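# Flip chain pins-up, then seat cover plate on both pins

## Task

Flip the chain so that the pins on its connecting link face upward and all of its links rest flat on the block, then lower the cover plate onto both pins. At the end the robot must carry no more than 20% of the cover plate's weight, and friction from a gripper touching its side counts toward that. Release everything and move the grippers away; anything that stays in place only because the robot holds it does not count as done.

## Robot and tools

ROBOT AND FRAME. Two arms, left_arm and right_arm, each ending in a parallel two-finger gripper. Everything uses one scene frame: origin on the table top midway between the arms, +x pointing out over the table, +z up, with left_arm on the +y side. The arm names are not image sides. Base positions: left_arm (-0.007, +0.269, 0) m, quat_wxyz (+0.998, 0, 0, -0.067); right_arm (-0.015, -0.329, 0) m, quat_wxyz (+1.000, 0, 0, +0.002). In each gripper's own frame the fingers extend along +z and close along y. end_effector_position is the point between the finger pads, roughly 1 cm short of the fingertips. Joint ranges in rad, base to hand: waist -2.618 to 3.054, shoulder 0 to 3.142, elbow 0 to 3.142, wrist pitch -1.571 to 1.571, wrist yaw -1.571 to 1.571, wrist roll -2.094 to 2.094. Elbows cannot fully straighten.

THE 16-NUMBER ROW. Every motion command uses a row of 16 numbers holding both arms, even if only one moves: left_arm x, y, z, qw, qx, qy, qz, opening, then right_arm in the same order. x, y, z are an absolute target for end_effector_position in metres, in the scene frame. qw, qx, qy, qz are an absolute target orientation, w first, in the scene frame. opening runs from -1 (closed) to +1 (fully open, 0.093 m). To keep an arm or its orientation steady, repeat that arm's own earlier target pose and quaternion exactly; do not copy the drifted values from the latest result. A call is refused, sending nothing, if any target lies more than 0.6 m from that arm's last reported position along any axis of its gripper. At each control step the target is clipped to within 70 mm and 16 degrees of the measured hand pose; when position and orientation conflict, position wins. Joint friction can leave a hand up to about 31 mm off its command, and very small commanded shifts may not move it at all.

TOOLS.
execute_actions: actions is a list with zero or one entry. An empty list only reports the state, with pictures. An action is {"rows": [...], "steps": n}: 1 to 15 rows, n from 10 to 15 (default 15), each step 1/30 s, one row per step, the last row repeated to fill. The result is taken 10 steps before the action ends; those remaining steps run while you compose your next reply. A wait is {"steps": n} with n up to 300, counted from the previous result so your reply time is included. pictures (true/false) requests camera images; otherwise images come only with an empty list.
move: target is one 16-number row as above (absolute poses); speed is the path top speed in m/s, 0.002 to 0.5, default 0.25, with rotation capped at twice that in rad/s. Both hands travel straight lines that finish together, lasting 0.5 to 10 s; longer paths are cut off at 10 s. Rotation takes the shorter direction. Paths ignore obstacles and the other arm, and hands may lag, wander, or overshoot the speed, especially near full reach. Openings are sent when the move begins. The result adds a move: line giving the ending (done, off_target, moving, held, fault), which limits applied (paced = target clipped; held = some steps blocked, after which the arm may surge), and each hand's distance from its target.
wait: seconds from 0 to 10; the robot gets nothing new.
zoom_image: camera (cam_high, cam_low, cam_left_wrist, cam_right_wrist) and region [x0, y0, x1, y1] in pixels from the top-left, at most 504 by 504. All images are 896x504; calibration (K, distortion, T_world_to_cam) is given per camera and may be off by a few degrees and millimetres.
read_manual: section "licences" only; returns licence text, no motion.
finished_scene: scene number; ends and grades the current scene irreversibly.

READING RESULTS. The state line gives each hand's position and quaternion in the scene frame (less exact at long reach). Hand target, shown only when no steps are pending, is the pose each controller currently aims at. pose unreachable means the clearance check altered or blocked that arm's command; HELD marks steps not sent. grip_measured is the gripper motor on the -1..+1 scale: pads meet near -0.94, and each mm of object width adds about 0.0208, with a fixed per-gripper offset up to 0.02. Closing below an object's width squeezes harder, up to about 50 to 62 N per pad (less on thin parts). Keep sending the same closing number to hold. Joint positions end with opening in metres. Joint torques are noisy, offset readings. MOTOR HOT appears from 75 °C; at 90 °C an arm stops for 10 s, and at 100 °C it goes limp and falls; FAULT lines report stops.

AVOID. Arms colliding or pushing each other, dropping or knocking anything off the table, fast impacts and deep pushes past contact (speed and overshoot both raise force), long heavy holds that heat motors, and ending while still supporting the cover plate. Brief outside tugs on held parts or loose objects can occur. Finish by opening the grippers and lifting clear before calling finished_scene.

Each tool is called after "Call:" as a command line: name --argument value for each argument, lists and objects as JSON in quotes; but a table of rows of numbers goes row by row, as --pt "numbers of a row", without its own name.

## Session

Call:
execute_actions --actions '[]'

Scene clock: 0.00 s of 4500.00 s.
left_arm: end_effector_position=(+0.3387, +0.1372, +0.2555) grip_measured=+1.000 end_effector_quat_wxyz=(+0.397, +0.169, +0.736, +0.521) | right_arm: end_effector_position=(+0.1342, -0.1966, +0.3812) grip_measured=+0.981 end_effector_quat_wxyz=(+0.455, -0.592, +0.664, +0.036)
Joint positions: left_arm=[-0.698  1.682  1.338 -0.915 -1.422 -0.11   0.093] | right_arm=[ 0.551  0.899  1.597 -1.337 -0.203 -0.798  0.092]
Joint velocities: left_arm=[-0.007 -0.007 -0.002 -0.051 -0.022  0.081  0.   ] | right_arm=[-0.002 -0.007  0.012  0.007 -0.051 -0.022  0.   ]
Joint torques (N m, as the arm reports them, + toward a larger angle): no reading
Hand target (left_arm): +0.339, +0.137, +0.256; +0.397, +0.169, +0.736, +0.521
Hand target (right_arm): +0.134, -0.197, +0.381; +0.455, -0.592, +0.664, +0.036

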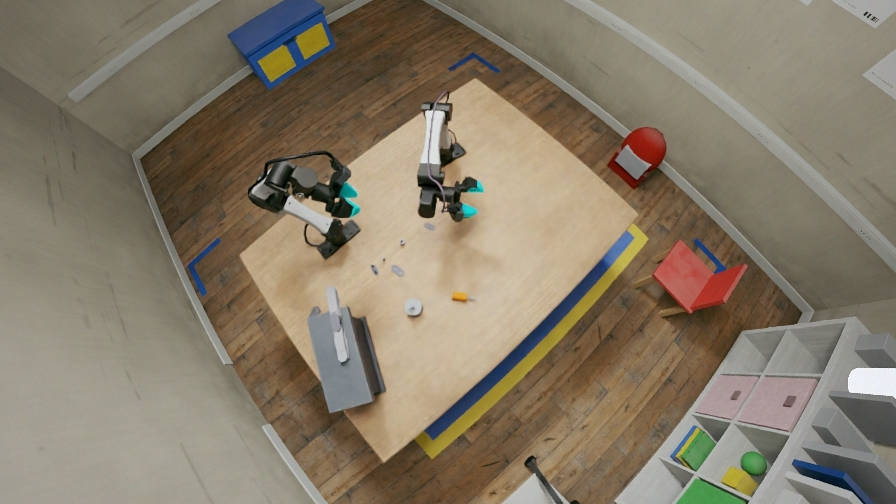

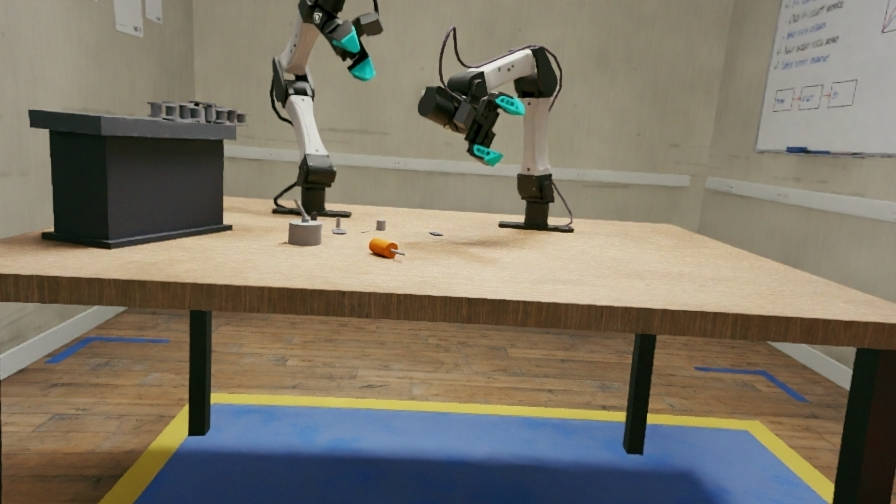

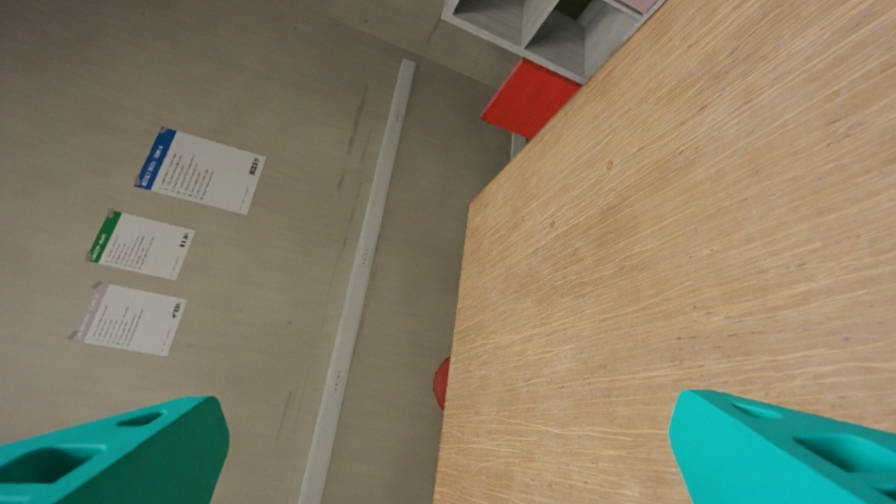

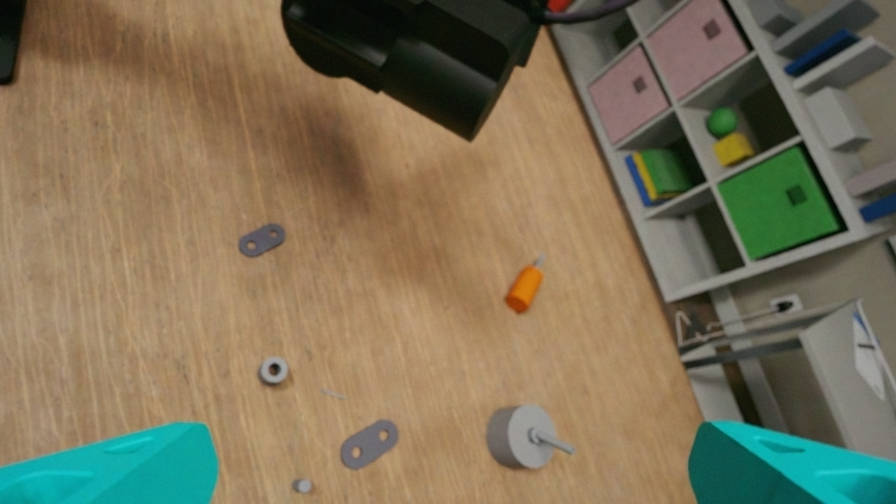

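Call:
zoom_image --camera "cam_high" --region '[270, 200, 490, 420]'

Call:
zoom_image --camera "cam_low" --region '[20, 80, 280, 260]'

Region (270, 200, 490, 420) of cam_high's 896x504 image, scaled by 2.291, with more detail than that image has.

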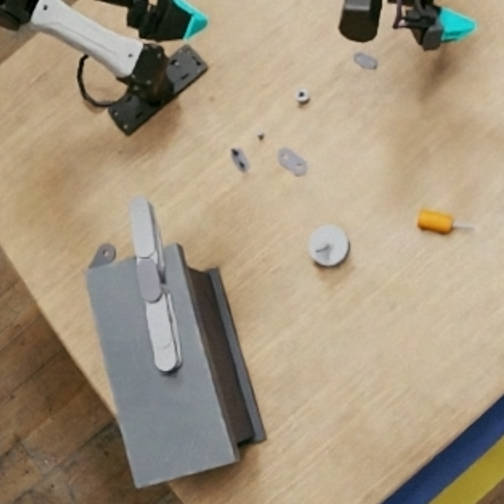

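Region (20, 80, 280, 260) of cam_low's 896x504 image, scaled by 1.938, with more detail than that image has; it fills the top 349 rows of this view, and the rest is white.

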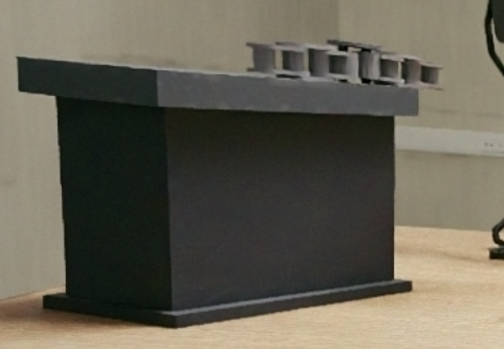

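Call:
move --target '[0.3387,0.1372,0.2555,0.397,0.169,0.736,0.521,1,0.2,-0.40,0.40,0.372,0.216,0.898,-0.089,1]'

Scene clock: 4.97 s of 4500.00 s.
left_arm: end_effector_position=(+0.3387, +0.1372, +0.2555) grip_measured=+1.000 end_effector_quat_wxyz=(+0.397, +0.169, +0.736, +0.521) | right_arm: end_effector_position=(+0.1978, -0.3979, +0.3957) grip_measured=+0.981 end_effector_quat_wxyz=(+0.371, +0.209, +0.901, -0.076)
Joint positions: left_arm=[-0.698  1.682  1.338 -0.915 -1.422 -0.11   0.093] | right_arm=[-0.185  1.179  1.936 -1.566  0.175  0.206  0.092]
Joint velocities: left_arm=[-0.002 -0.017 -0.007 -0.022  0.066 -0.022  0.   ] | right_arm=[-0.002 -0.012  0.007 -0.022  0.007  0.066 -0.   ]
Joint torques (N m, as the arm reports them, + toward a larger angle): left_arm=[-0.14 -7.82  7.74  0.97 -0.6  -0.16] | right_arm=[-1.17 -0.06  5.87  1.78  0.15  0.11]
Hand target (left_arm): +0.339, +0.137, +0.255; +0.397, +0.169, +0.736, +0.521
Hand target (right_arm): +0.199, -0.402, +0.400; +0.374, +0.220, +0.898, -0.082
Off the commanded pose (left_arm): 0.000 m, 0 deg.
Off the commanded pose (right_arm): 0.005 m, 2 deg.
Kept back: nothing.
move: done
camera_calibration (this result's frames):
cam_right_wrist: T_world_to_cam=[[-0.439075, -0.898418, -0.00760802, -0.266724], [-0.843684, 0.415206, -0.340297, 0.502556], [0.308888, -0.142997, -0.940287, 0.331048], [0, 0, 0, 1]] pos_world=[0.20463, -0.400956, 0.480269]

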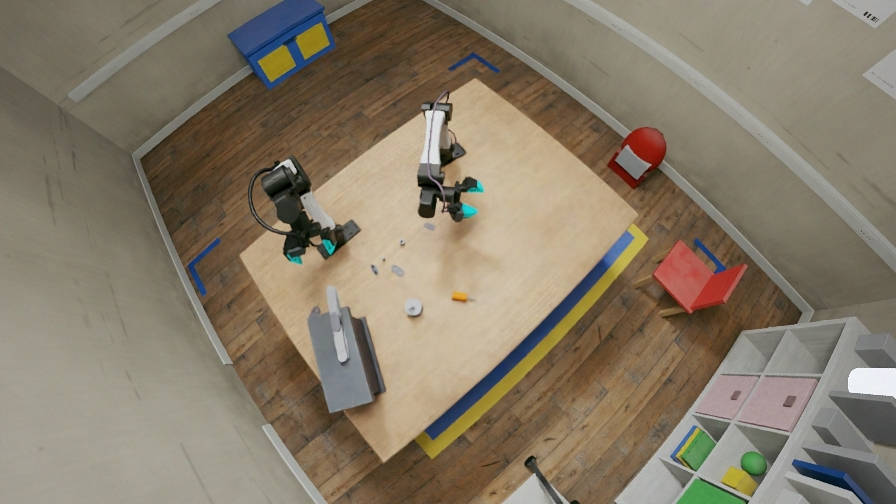

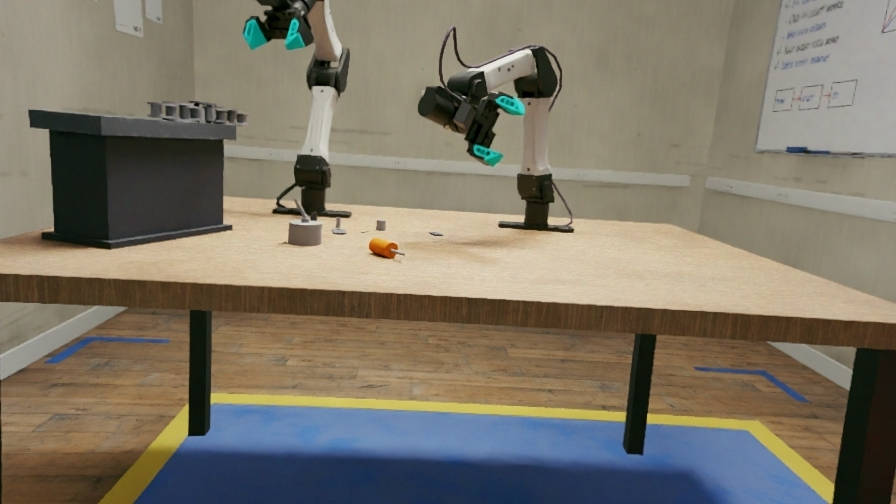

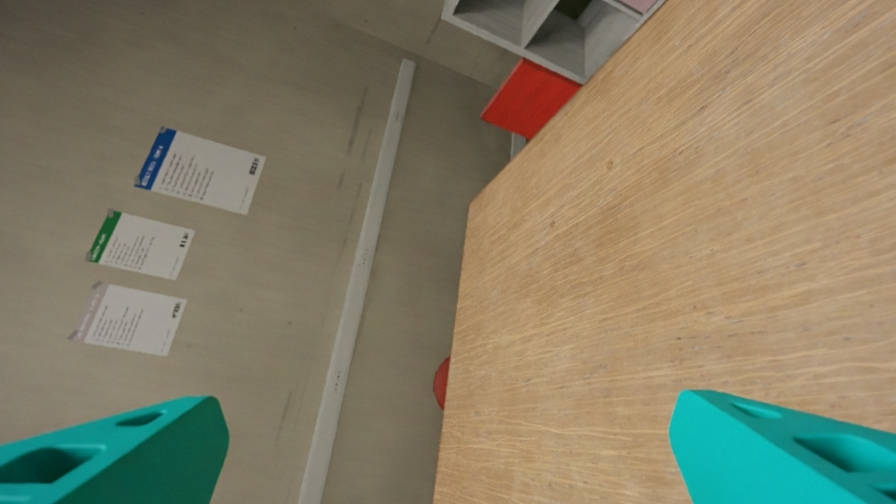

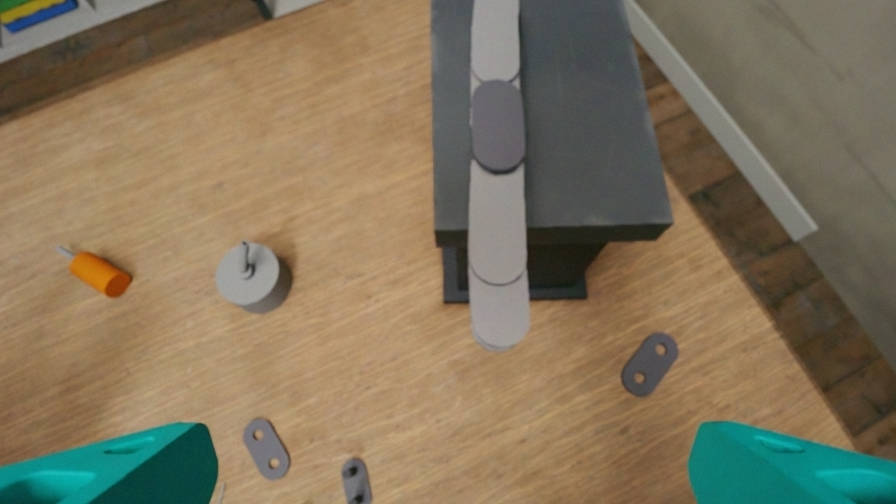

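Call:
move --target '[0.3387,0.1372,0.2555,0.397,0.169,0.736,0.521,1,0.26,-0.36,0.30,0.375,-0.375,0.6,-0.6,1]'

Call:
move --target '[0.3387,0.1372,0.2555,0.397,0.169,0.736,0.521,1,0.26,-0.37,0.235,0.375,-0.375,0.6,-0.6,1]' --speed 0.1

Scene clock: 10.50 s of 4500.00 s.
left_arm: end_effector_position=(+0.3387, +0.1372, +0.2555) grip_measured=+1.000 end_effector_quat_wxyz=(+0.397, +0.169, +0.736, +0.521) | right_arm: end_effector_position=(+0.2618, -0.3565, +0.3022) grip_measured=+0.981 end_effector_quat_wxyz=(+0.375, -0.378, +0.600, -0.597)
Joint positions: left_arm=[-0.698  1.682  1.338 -0.915 -1.422 -0.11   0.093] | right_arm=[ 0.346  0.643  0.529  0.108  0.798 -1.568  0.092]
Joint velocities: left_arm=[ 0.002 -0.002 -0.007 -0.066 -0.051 -0.051  0.   ] | right_arm=[-0.012 -0.012 -0.017 -0.007  0.037  0.037 -0.001]
Joint torques (N m, as the arm reports them, + toward a larger angle): left_arm=[-0.04 -7.7   7.73  0.96 -0.61 -0.17] | right_arm=[-1.25 -2.14  5.19  2.19 -0.13  0.01]
Hand target (left_arm): +0.339, +0.137, +0.255; +0.397, +0.169, +0.736, +0.521
Hand target (right_arm): +0.259, -0.358, +0.299; +0.378, -0.376, +0.597, -0.599
Off the commanded pose (left_arm): 0.000 m, 0 deg.
Off the commanded pose (right_arm): 0.005 m, 0 deg.
Kept back: nothing.
move: done
camera_calibration (this result's frames):
cam_right_wrist: T_world_to_cam=[[-0.003461, 0.00727614, 0.999968, -0.297868], [-0.76904, -0.639197, 0.0019893, 0.00863376], [0.639191, -0.769008, 0.0078079, -0.36679], [0, 0, 0, 1]] pos_world=[0.240057, -0.274378, 0.300705]

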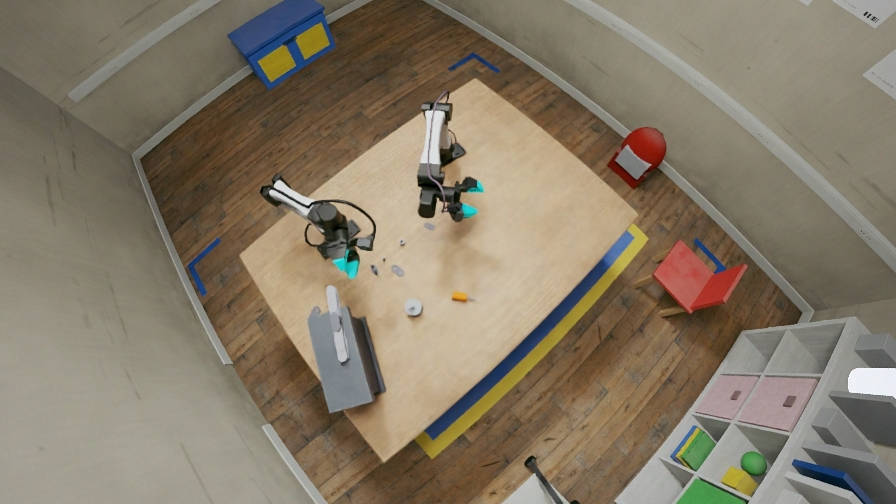

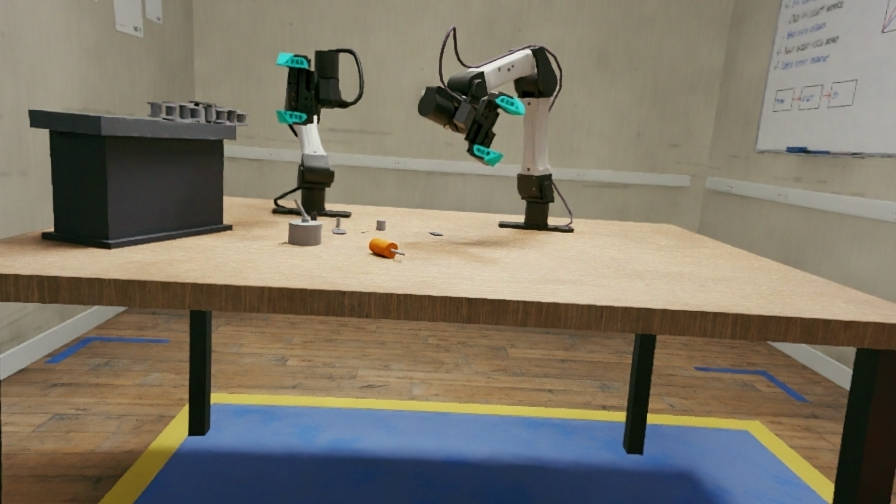

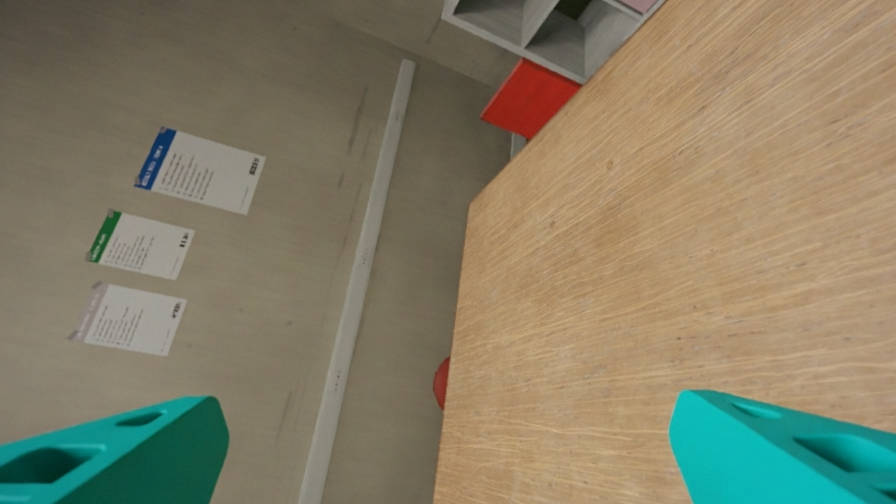

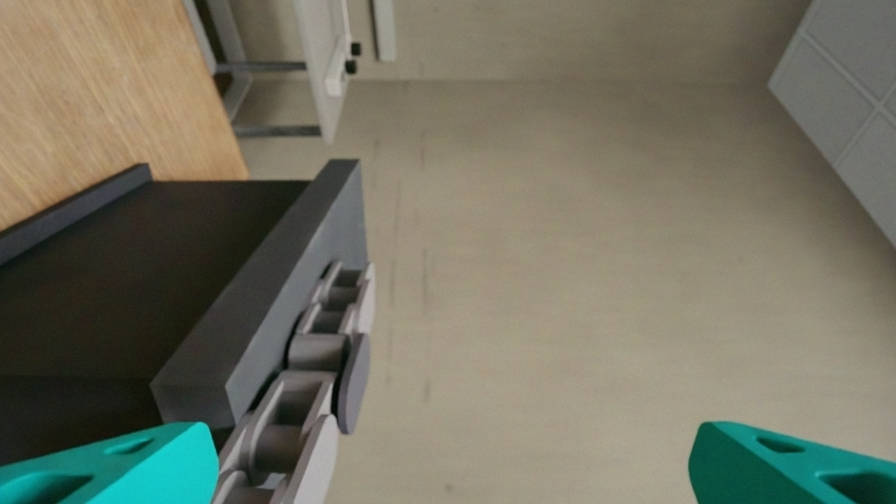

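Scene clock: 11.80 s of 4500.00 s.
left_arm: end_effector_position=(+0.3387, +0.1372, +0.2555) grip_measured=+1.000 end_effector_quat_wxyz=(+0.397, +0.169, +0.736, +0.521) | right_arm: end_effector_position=(+0.2616, -0.3687, +0.2370) grip_measured=+0.981 end_effector_quat_wxyz=(+0.370, -0.379, +0.602, -0.598)
Joint positions: left_arm=[-0.698  1.682  1.338 -0.915 -1.422 -0.11   0.093] | right_arm=[ 0.265  0.62   0.274  0.329  0.724 -1.568  0.092]
Joint velocities: left_arm=[-0.007  0.002 -0.002  0.007 -0.051  0.007  0.   ] | right_arm=[-0.007 -0.007  0.002  0.007 -0.022 -0.066 -0.   ]
Joint torques (N m, as the arm reports them, + toward a larger angle): left_arm=[-0.25 -7.74  7.65  0.94 -0.61 -0.17] | right_arm=[-1.25 -1.96  5.59  2.22 -0.11  0.08]
Hand target (left_arm): +0.339, +0.137, +0.255; +0.397, +0.169, +0.736, +0.521
Hand target (right_arm): +0.259, -0.370, +0.235; +0.375, -0.375, +0.601, -0.599
Off the commanded pose (left_arm): 0.000 m, 0 deg.
Off the commanded pose (right_arm): 0.003 m, 1 deg.
Kept back: nothing.
move: done
camera_calibration (this result's frames):
cam_right_wrist: T_world_to_cam=[[0.0066689, 0.00956955, 0.999932, -0.234324], [-0.773589, -0.633588, 0.0112229, 0.00188093], [0.633653, -0.773611, 0.00317756, -0.374692], [0, 0, 0, 1]] pos_world=[0.240442, -0.286432, 0.235477]

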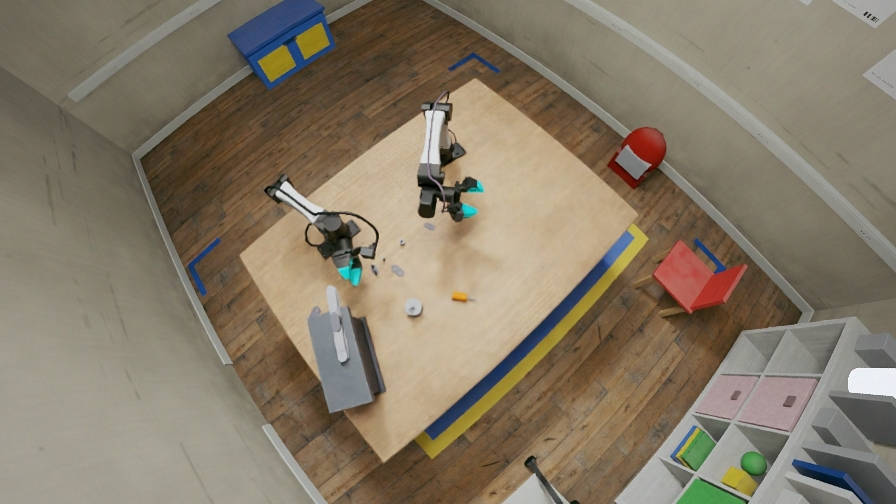

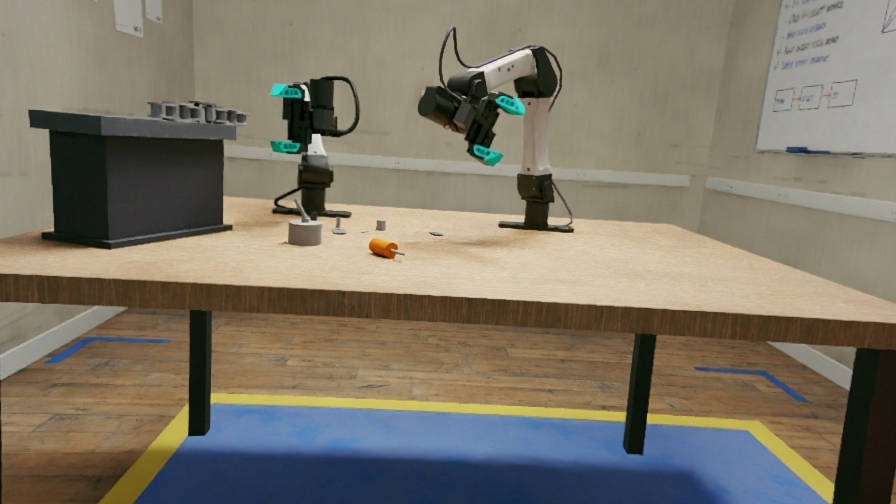

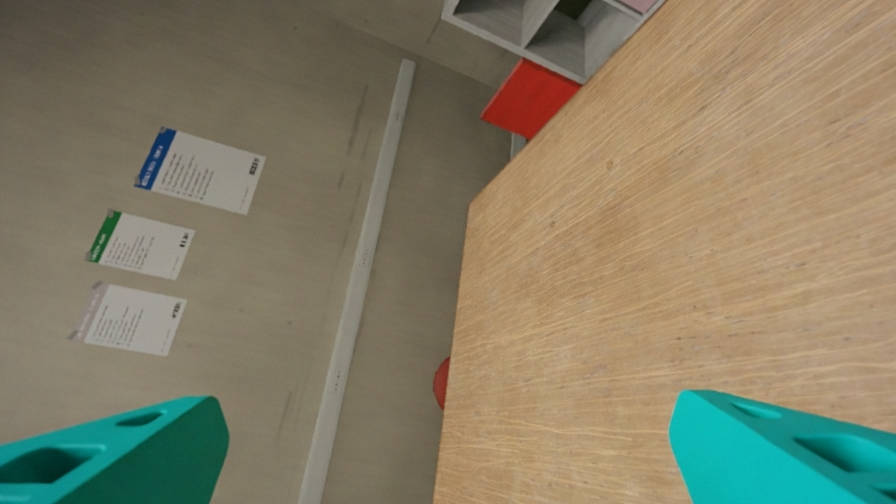

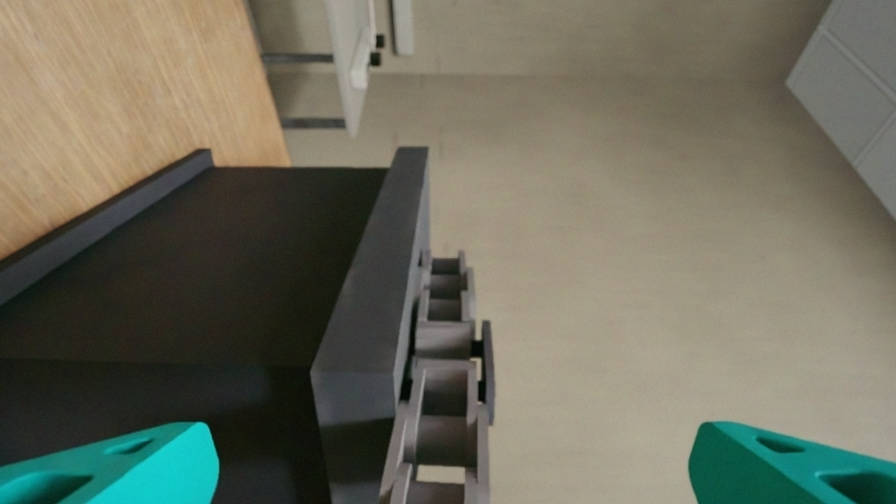

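Call:
move --target '[0.3387,0.1372,0.2555,0.397,0.169,0.736,0.521,1,0.243,-0.45,0.231,0.375,-0.375,0.6,-0.6,0.5]' --speed 0.08

Scene clock: 13.73 s of 4500.00 s.
left_arm: end_effector_position=(+0.3387, +0.1372, +0.2555) grip_measured=+1.000 end_effector_quat_wxyz=(+0.397, +0.169, +0.736, +0.521) | right_arm: end_effector_position=(+0.2440, -0.4508, +0.2382) grip_measured=+0.501 end_effector_quat_wxyz=(+0.375, -0.372, +0.601, -0.600)
Joint positions: left_arm=[-0.698  1.682  1.338 -0.915 -1.422 -0.11   0.093] | right_arm=[-0.416  0.526  0.254  0.273  0.046 -1.567  0.069]
Joint velocities: left_arm=[-0.007 -0.007  0.012  0.022  0.007  0.007  0.   ] | right_arm=[-0.007 -0.012  0.002 -0.037 -0.066  0.007  0.001]
Joint torques (N m, as the arm reports them, + toward a larger angle): left_arm=[-0.05 -7.71  7.7   0.97 -0.59 -0.13] | right_arm=[-1.3  -0.42  5.48  2.37 -0.14  0.19]
Hand target (left_arm): +0.339, +0.137, +0.255; +0.397, +0.169, +0.736, +0.521
Hand target (right_arm): +0.243, -0.451, +0.230; +0.378, -0.371, +0.604, -0.595
Off the commanded pose (left_arm): 0.000 m, 0 deg.
Off the commanded pose (right_arm): 0.007 m, 0 deg.
Kept back: nothing.
move: done
camera_calibration (this result's frames):
cam_right_wrist: T_world_to_cam=[[-0.0110583, 0.0044722, 0.999929, -0.232652], [-0.775568, -0.631237, -0.0057539, -0.0582078], [0.631167, -0.775577, 0.0104489, -0.429121], [0, 0, 0, 1]] pos_world=[0.22313, -0.368519, 0.236784]

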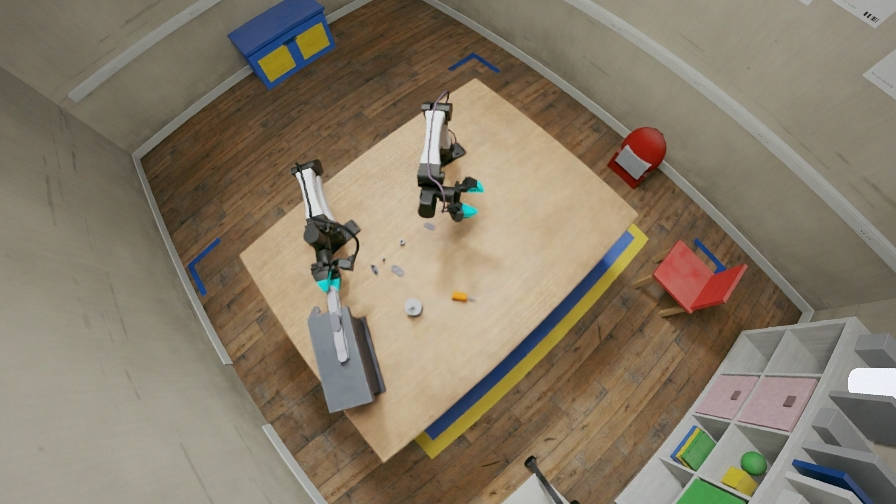

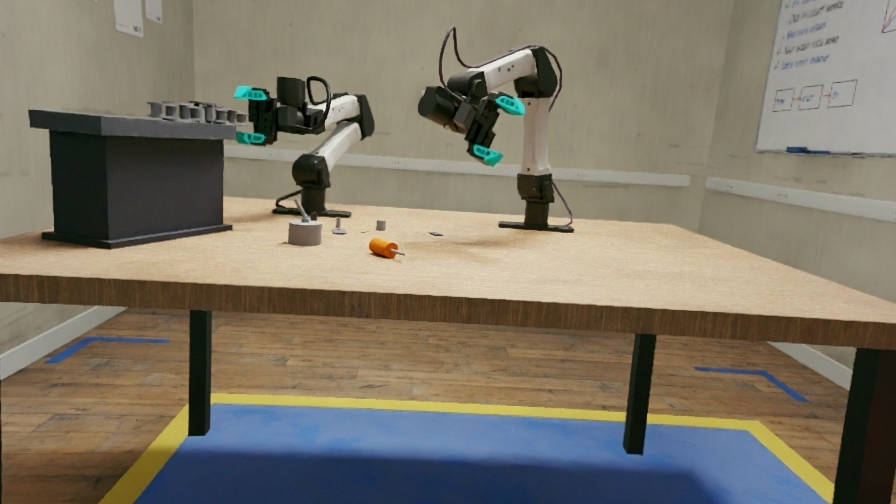

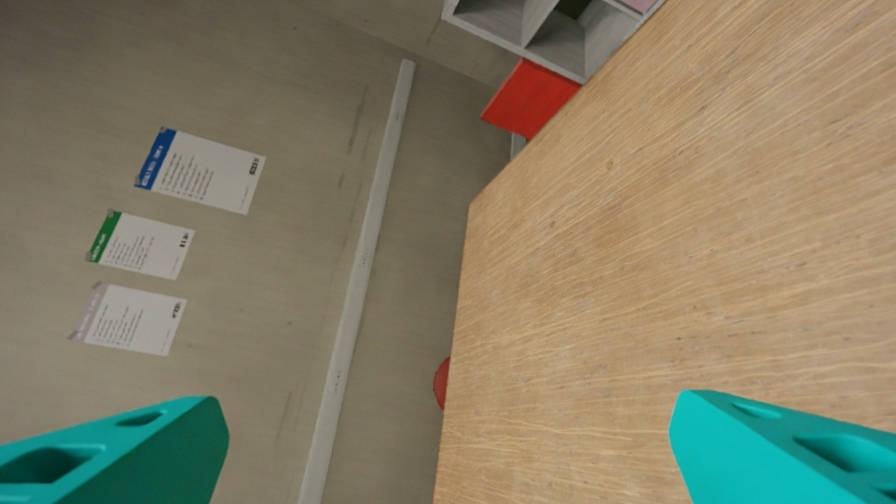

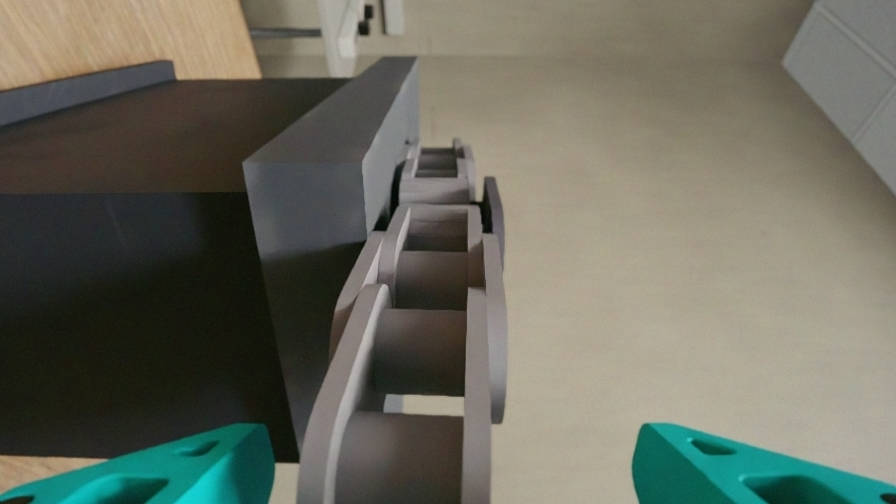

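Call:
move --target '[0.3387,0.1372,0.2555,0.397,0.169,0.736,0.521,1,0.243,-0.45,0.228,0.375,-0.375,0.6,-0.6,-0.65]' --speed 0.05

Call:
move --target '[0.3387,0.1372,0.2555,0.397,0.169,0.736,0.521,1,0.243,-0.45,0.25,0.375,-0.375,0.6,-0.6,-0.65]' --speed 0.03

Call:
move --target '[0.3387,0.1372,0.2555,0.397,0.169,0.736,0.521,1,0.236,-0.465,0.247,0.689,0.159,0.689,-0.159,-0.65]' --speed 0.2

Scene clock: 15.03 s of 4500.00 s.
left_arm: end_effector_position=(+0.3387, +0.1372, +0.2555) grip_measured=+1.000 end_effector_quat_wxyz=(+0.397, +0.169, +0.736, +0.521) | right_arm: end_effector_position=(+0.2441, -0.4503, +0.2336) grip_measured=-0.593 end_effector_quat_wxyz=(+0.375, -0.374, +0.601, -0.598)
Joint positions: left_arm=[-0.698  1.682  1.338 -0.915 -1.422 -0.11   0.093] | right_arm=[-0.416  0.526  0.239  0.284  0.043 -1.567  0.017]
Joint velocities: left_arm=[-0.002 -0.017 -0.012  0.007 -0.037 -0.081  0.   ] | right_arm=[ 0.027 -0.022  0.007  0.037 -0.007 -0.051 -0.001]
Joint torques (N m, as the arm reports them, + toward a larger angle): left_arm=[-0.06 -7.66  7.64  0.96 -0.58 -0.13] | right_arm=[-0.82 -0.76  5.5   2.39 -0.08  0.04]
Hand target (left_arm): +0.339, +0.137, +0.255; +0.397, +0.169, +0.736, +0.521
Hand target (right_arm): +0.243, -0.450, +0.228; +0.375, -0.375, +0.600, -0.599
Off the commanded pose (left_arm): 0.000 m, 0 deg.
Off the commanded pose (right_arm): 0.006 m, 0 deg.
Kept back: nothing.
move: done
camera_calibration (this result's frames):
cam_right_wrist: T_world_to_cam=[[-0.00757692, 0.00290981, 0.999967, -0.229542], [-0.773414, -0.633889, -0.00401573, -0.0599032], [0.633856, -0.773419, 0.00705341, -0.42759], [0, 0, 0, 1]] pos_world=[0.222962, -0.36801, 0.23231]

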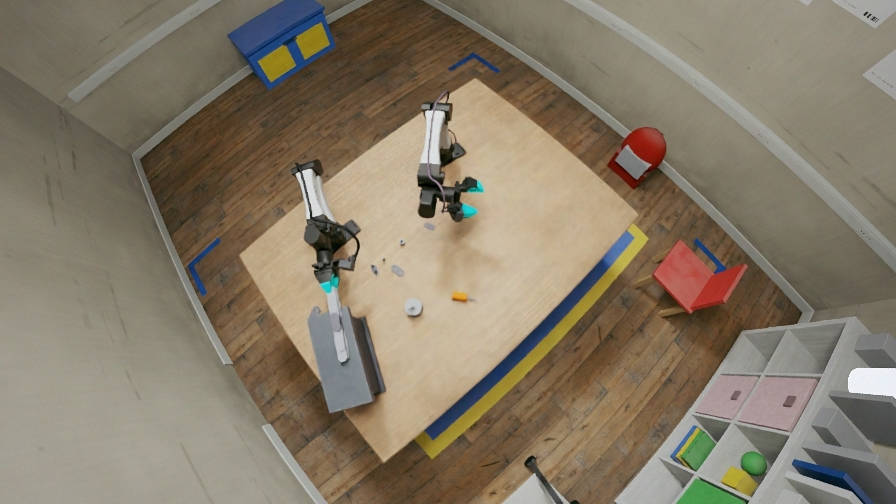

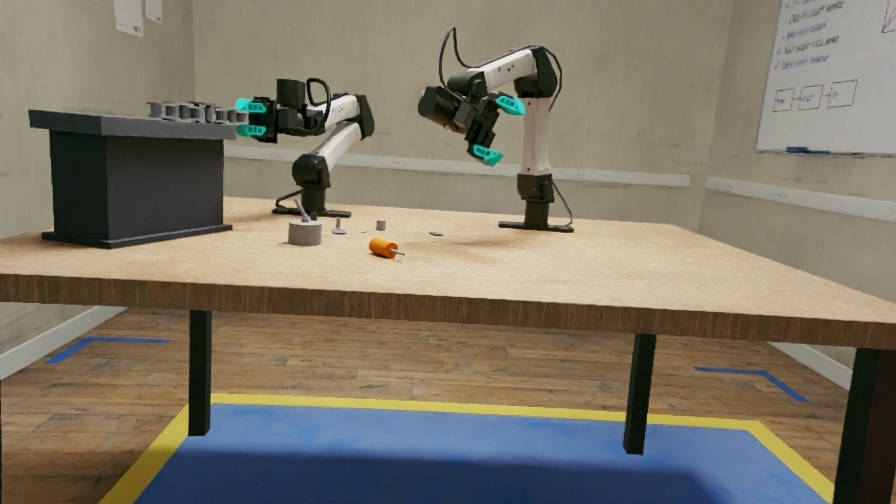

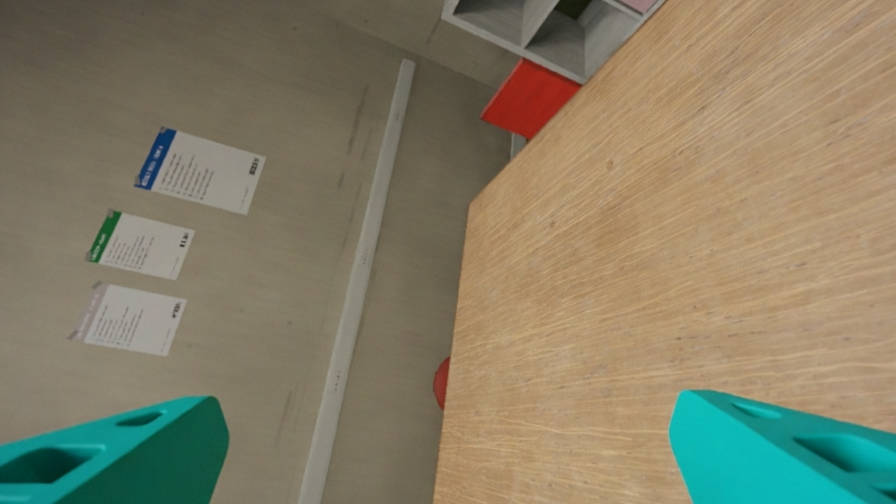

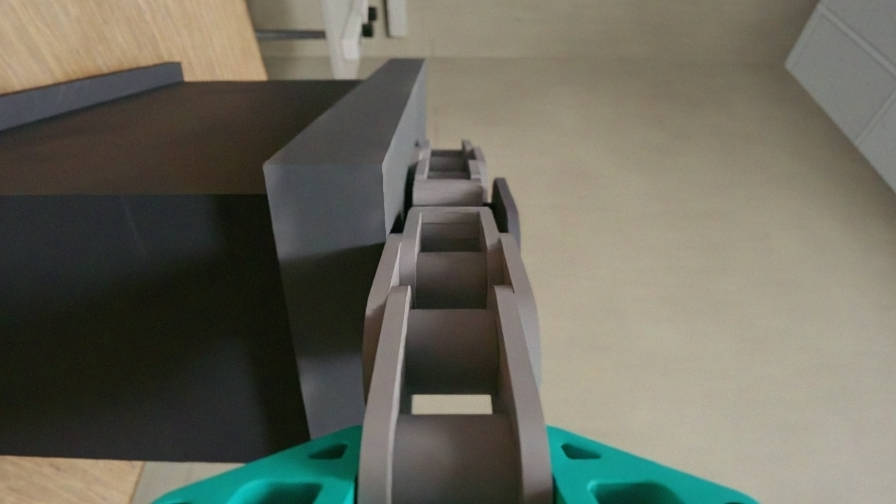

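Scene clock: 15.80 s of 4500.00 s.
left_arm: end_effector_position=(+0.3387, +0.1372, +0.2555) grip_measured=+1.000 end_effector_quat_wxyz=(+0.397, +0.169, +0.736, +0.521) | right_arm: end_effector_position=(+0.2442, -0.4503, +0.2351) grip_measured=-0.593 end_effector_quat_wxyz=(+0.370, -0.379, +0.609, -0.591)
Joint positions: left_arm=[-0.698  1.682  1.338 -0.915 -1.422 -0.11   0.093] | right_arm=[-0.416  0.526  0.269  0.228  0.043 -1.567  0.017]
Joint velocities: left_arm=[-0.002  0.012 -0.007 -0.037 -0.007  0.007  0.   ] | right_arm=[ 0.007 -0.012 -0.002 -0.037 -0.037  0.095 -0.001]
Joint torques (N m, as the arm reports them, + toward a larger angle): left_arm=[-0.1  -7.83  7.6   0.93 -0.61 -0.15] | right_arm=[-0.83 -0.92  9.04  2.12 -0.07  0.04]
Hand target (left_arm): +0.339, +0.137, +0.255; +0.397, +0.169, +0.736, +0.521
Hand target (right_arm): +0.243, -0.450, +0.250; +0.375, -0.375, +0.600, -0.600
Off the commanded pose (left_arm): 0.000 m, 0 deg.
Off the commanded pose (right_arm): 0.015 m, 2 deg.
Kept back: nothing.
move: off_target (right_arm)
camera_calibration (this result's frames):
cam_right_wrist: T_world_to_cam=[[0.0158423, -0.00732479, 0.999848, -0.241344], [-0.773372, -0.633907, 0.00760989, -0.0625821], [0.633755, -0.773374, -0.0157073, -0.422336], [0, 0, 0, 1]] pos_world=[0.223082, -0.368063, 0.235149]

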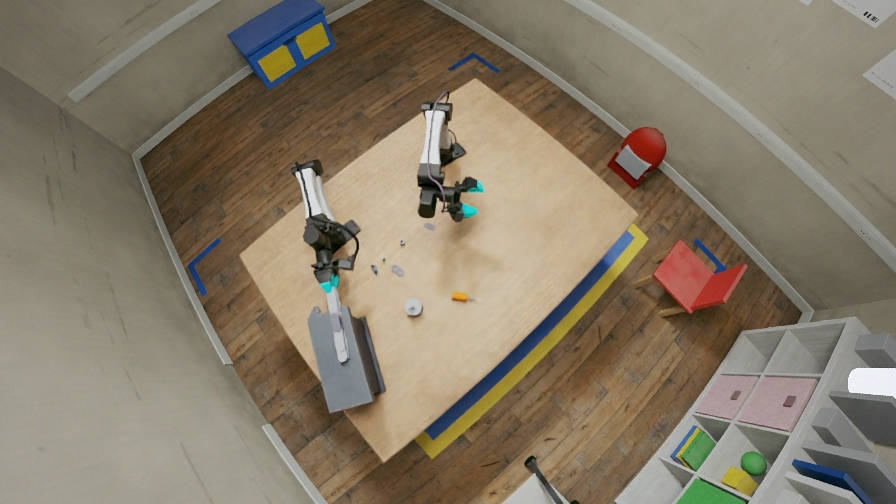

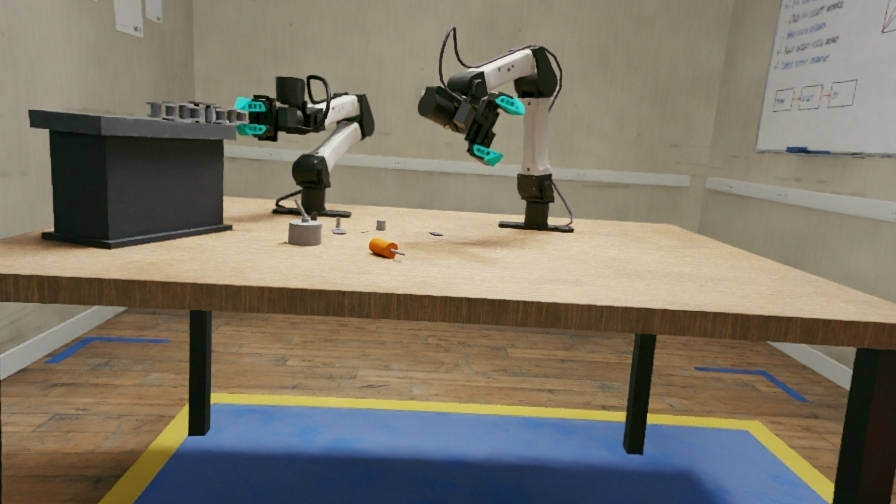

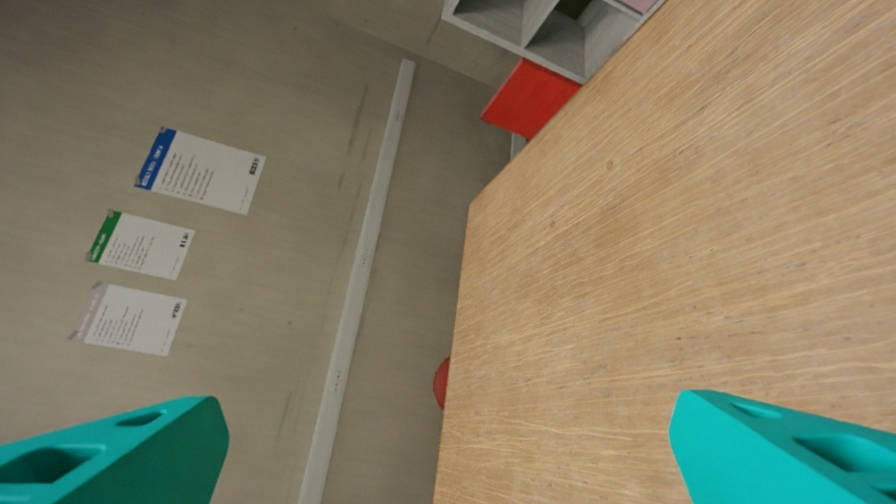

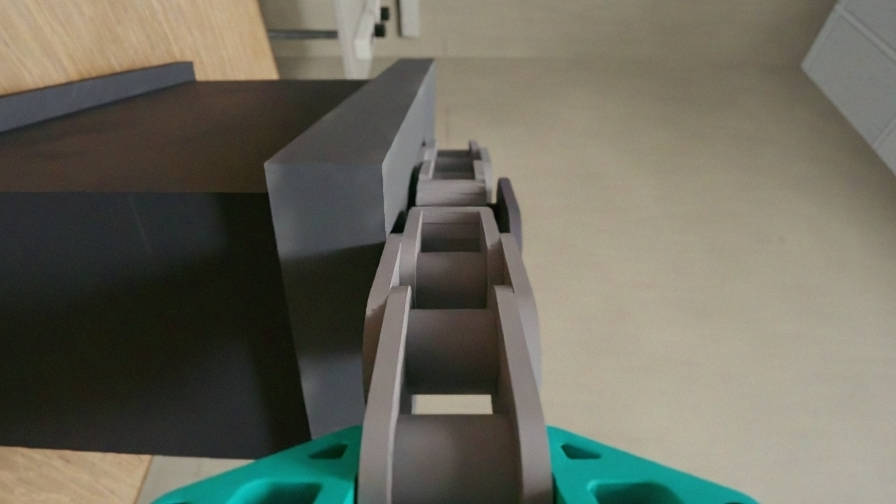

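Scene clock: 20.20 s of 4500.00 s.
left_arm: end_effector_position=(+0.3387, +0.1372, +0.2555) grip_measured=+1.000 end_effector_quat_wxyz=(+0.397, +0.169, +0.736, +0.521) | right_arm: end_effector_position=(+0.2349, -0.4668, +0.2222) grip_measured=-0.593 end_effector_quat_wxyz=(+0.659, +0.171, +0.715, -0.156)
Joint positions: left_arm=[-0.698  1.682  1.338 -0.915 -1.422 -0.11   0.093] | right_arm=[-0.558  0.526  0.269  0.175 -0.085 -0.005  0.017]
Joint velocities: left_arm=[-0.007 -0.007 -0.007  0.007  0.007 -0.066  0.   ] | right_arm=[-0.022 -0.012 -0.002  0.051 -0.007  0.051  0.   ]
Joint torques (N m, as the arm reports them, + toward a larger angle): left_arm=[-0.1  -7.69  7.75  0.95 -0.65 -0.11] | right_arm=[-1.03 -1.09  8.4   2.76 -0.21  0.06]
Hand target (left_arm): +0.339, +0.137, +0.255; +0.397, +0.169, +0.736, +0.521
Hand target (right_arm): +0.235, -0.465, +0.247; +0.689, +0.160, +0.689, -0.158
Off the commanded pose (left_arm): 0.000 m, 0 deg.
Off the commanded pose (right_arm): 0.025 m, 5 deg.
Kept back: nothing.
move: off_target (right_arm)
camera_calibration (this result's frames):
cam_right_wrist: T_world_to_cam=[[-0.460799, -0.887502, 0.0021165, -0.305667], [-0.434897, 0.223722, -0.872246, 0.436158], [0.773647, -0.40285, -0.489062, -0.184057], [0, 0, 0, 1]] pos_world=[0.191227, -0.443006, 0.291069]

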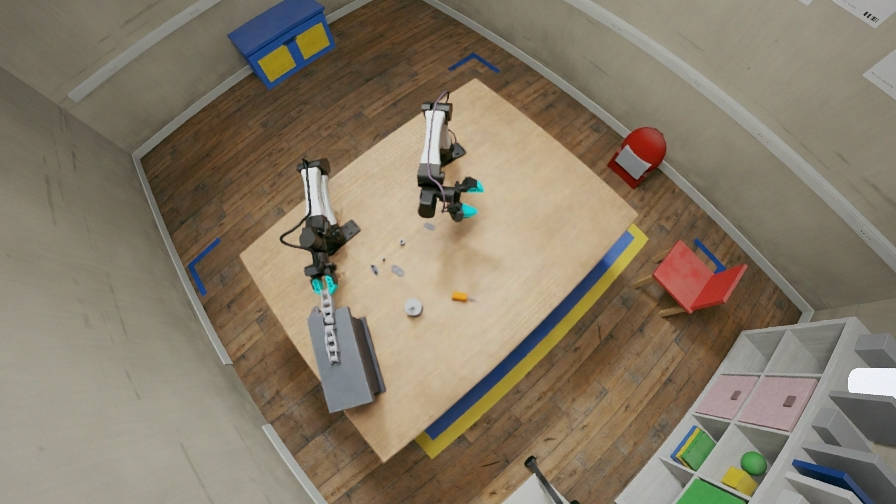

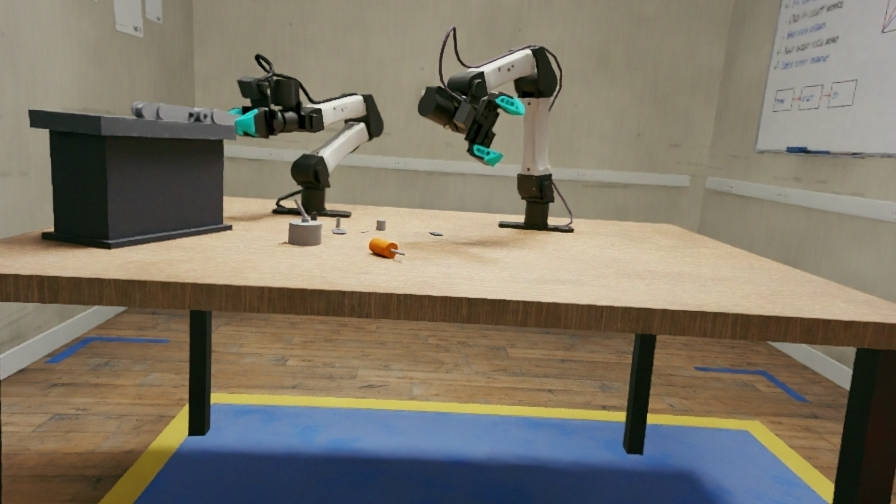

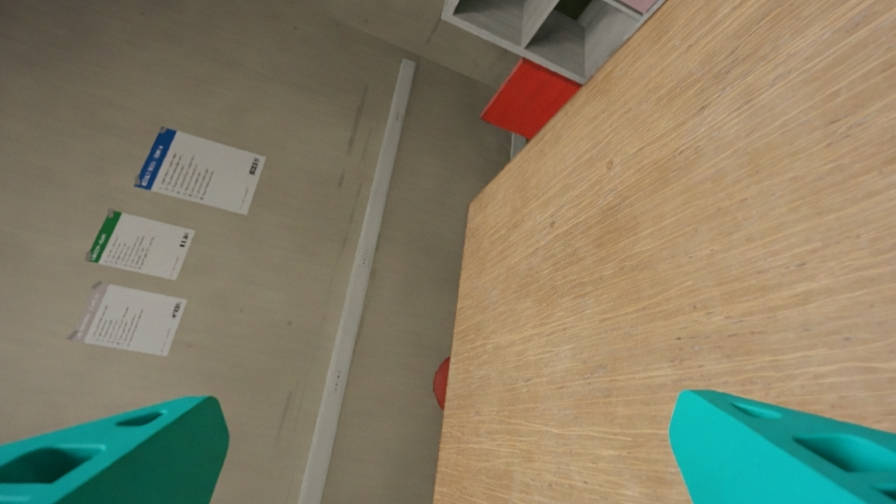

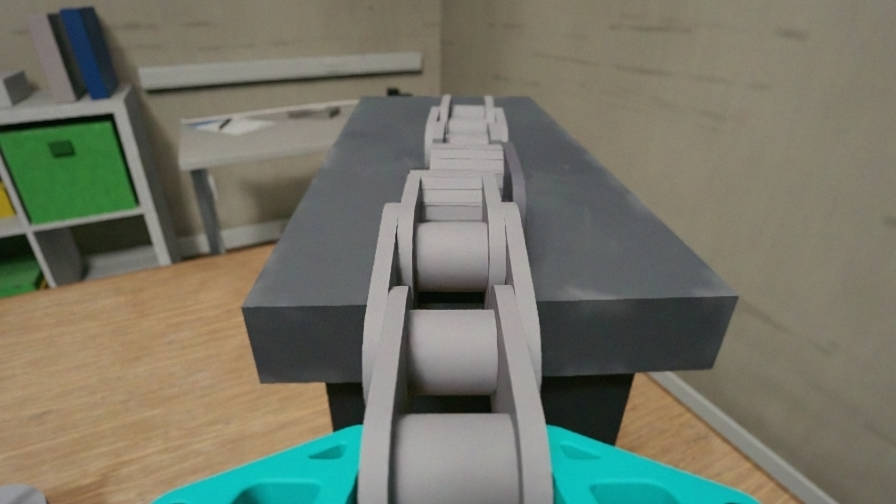

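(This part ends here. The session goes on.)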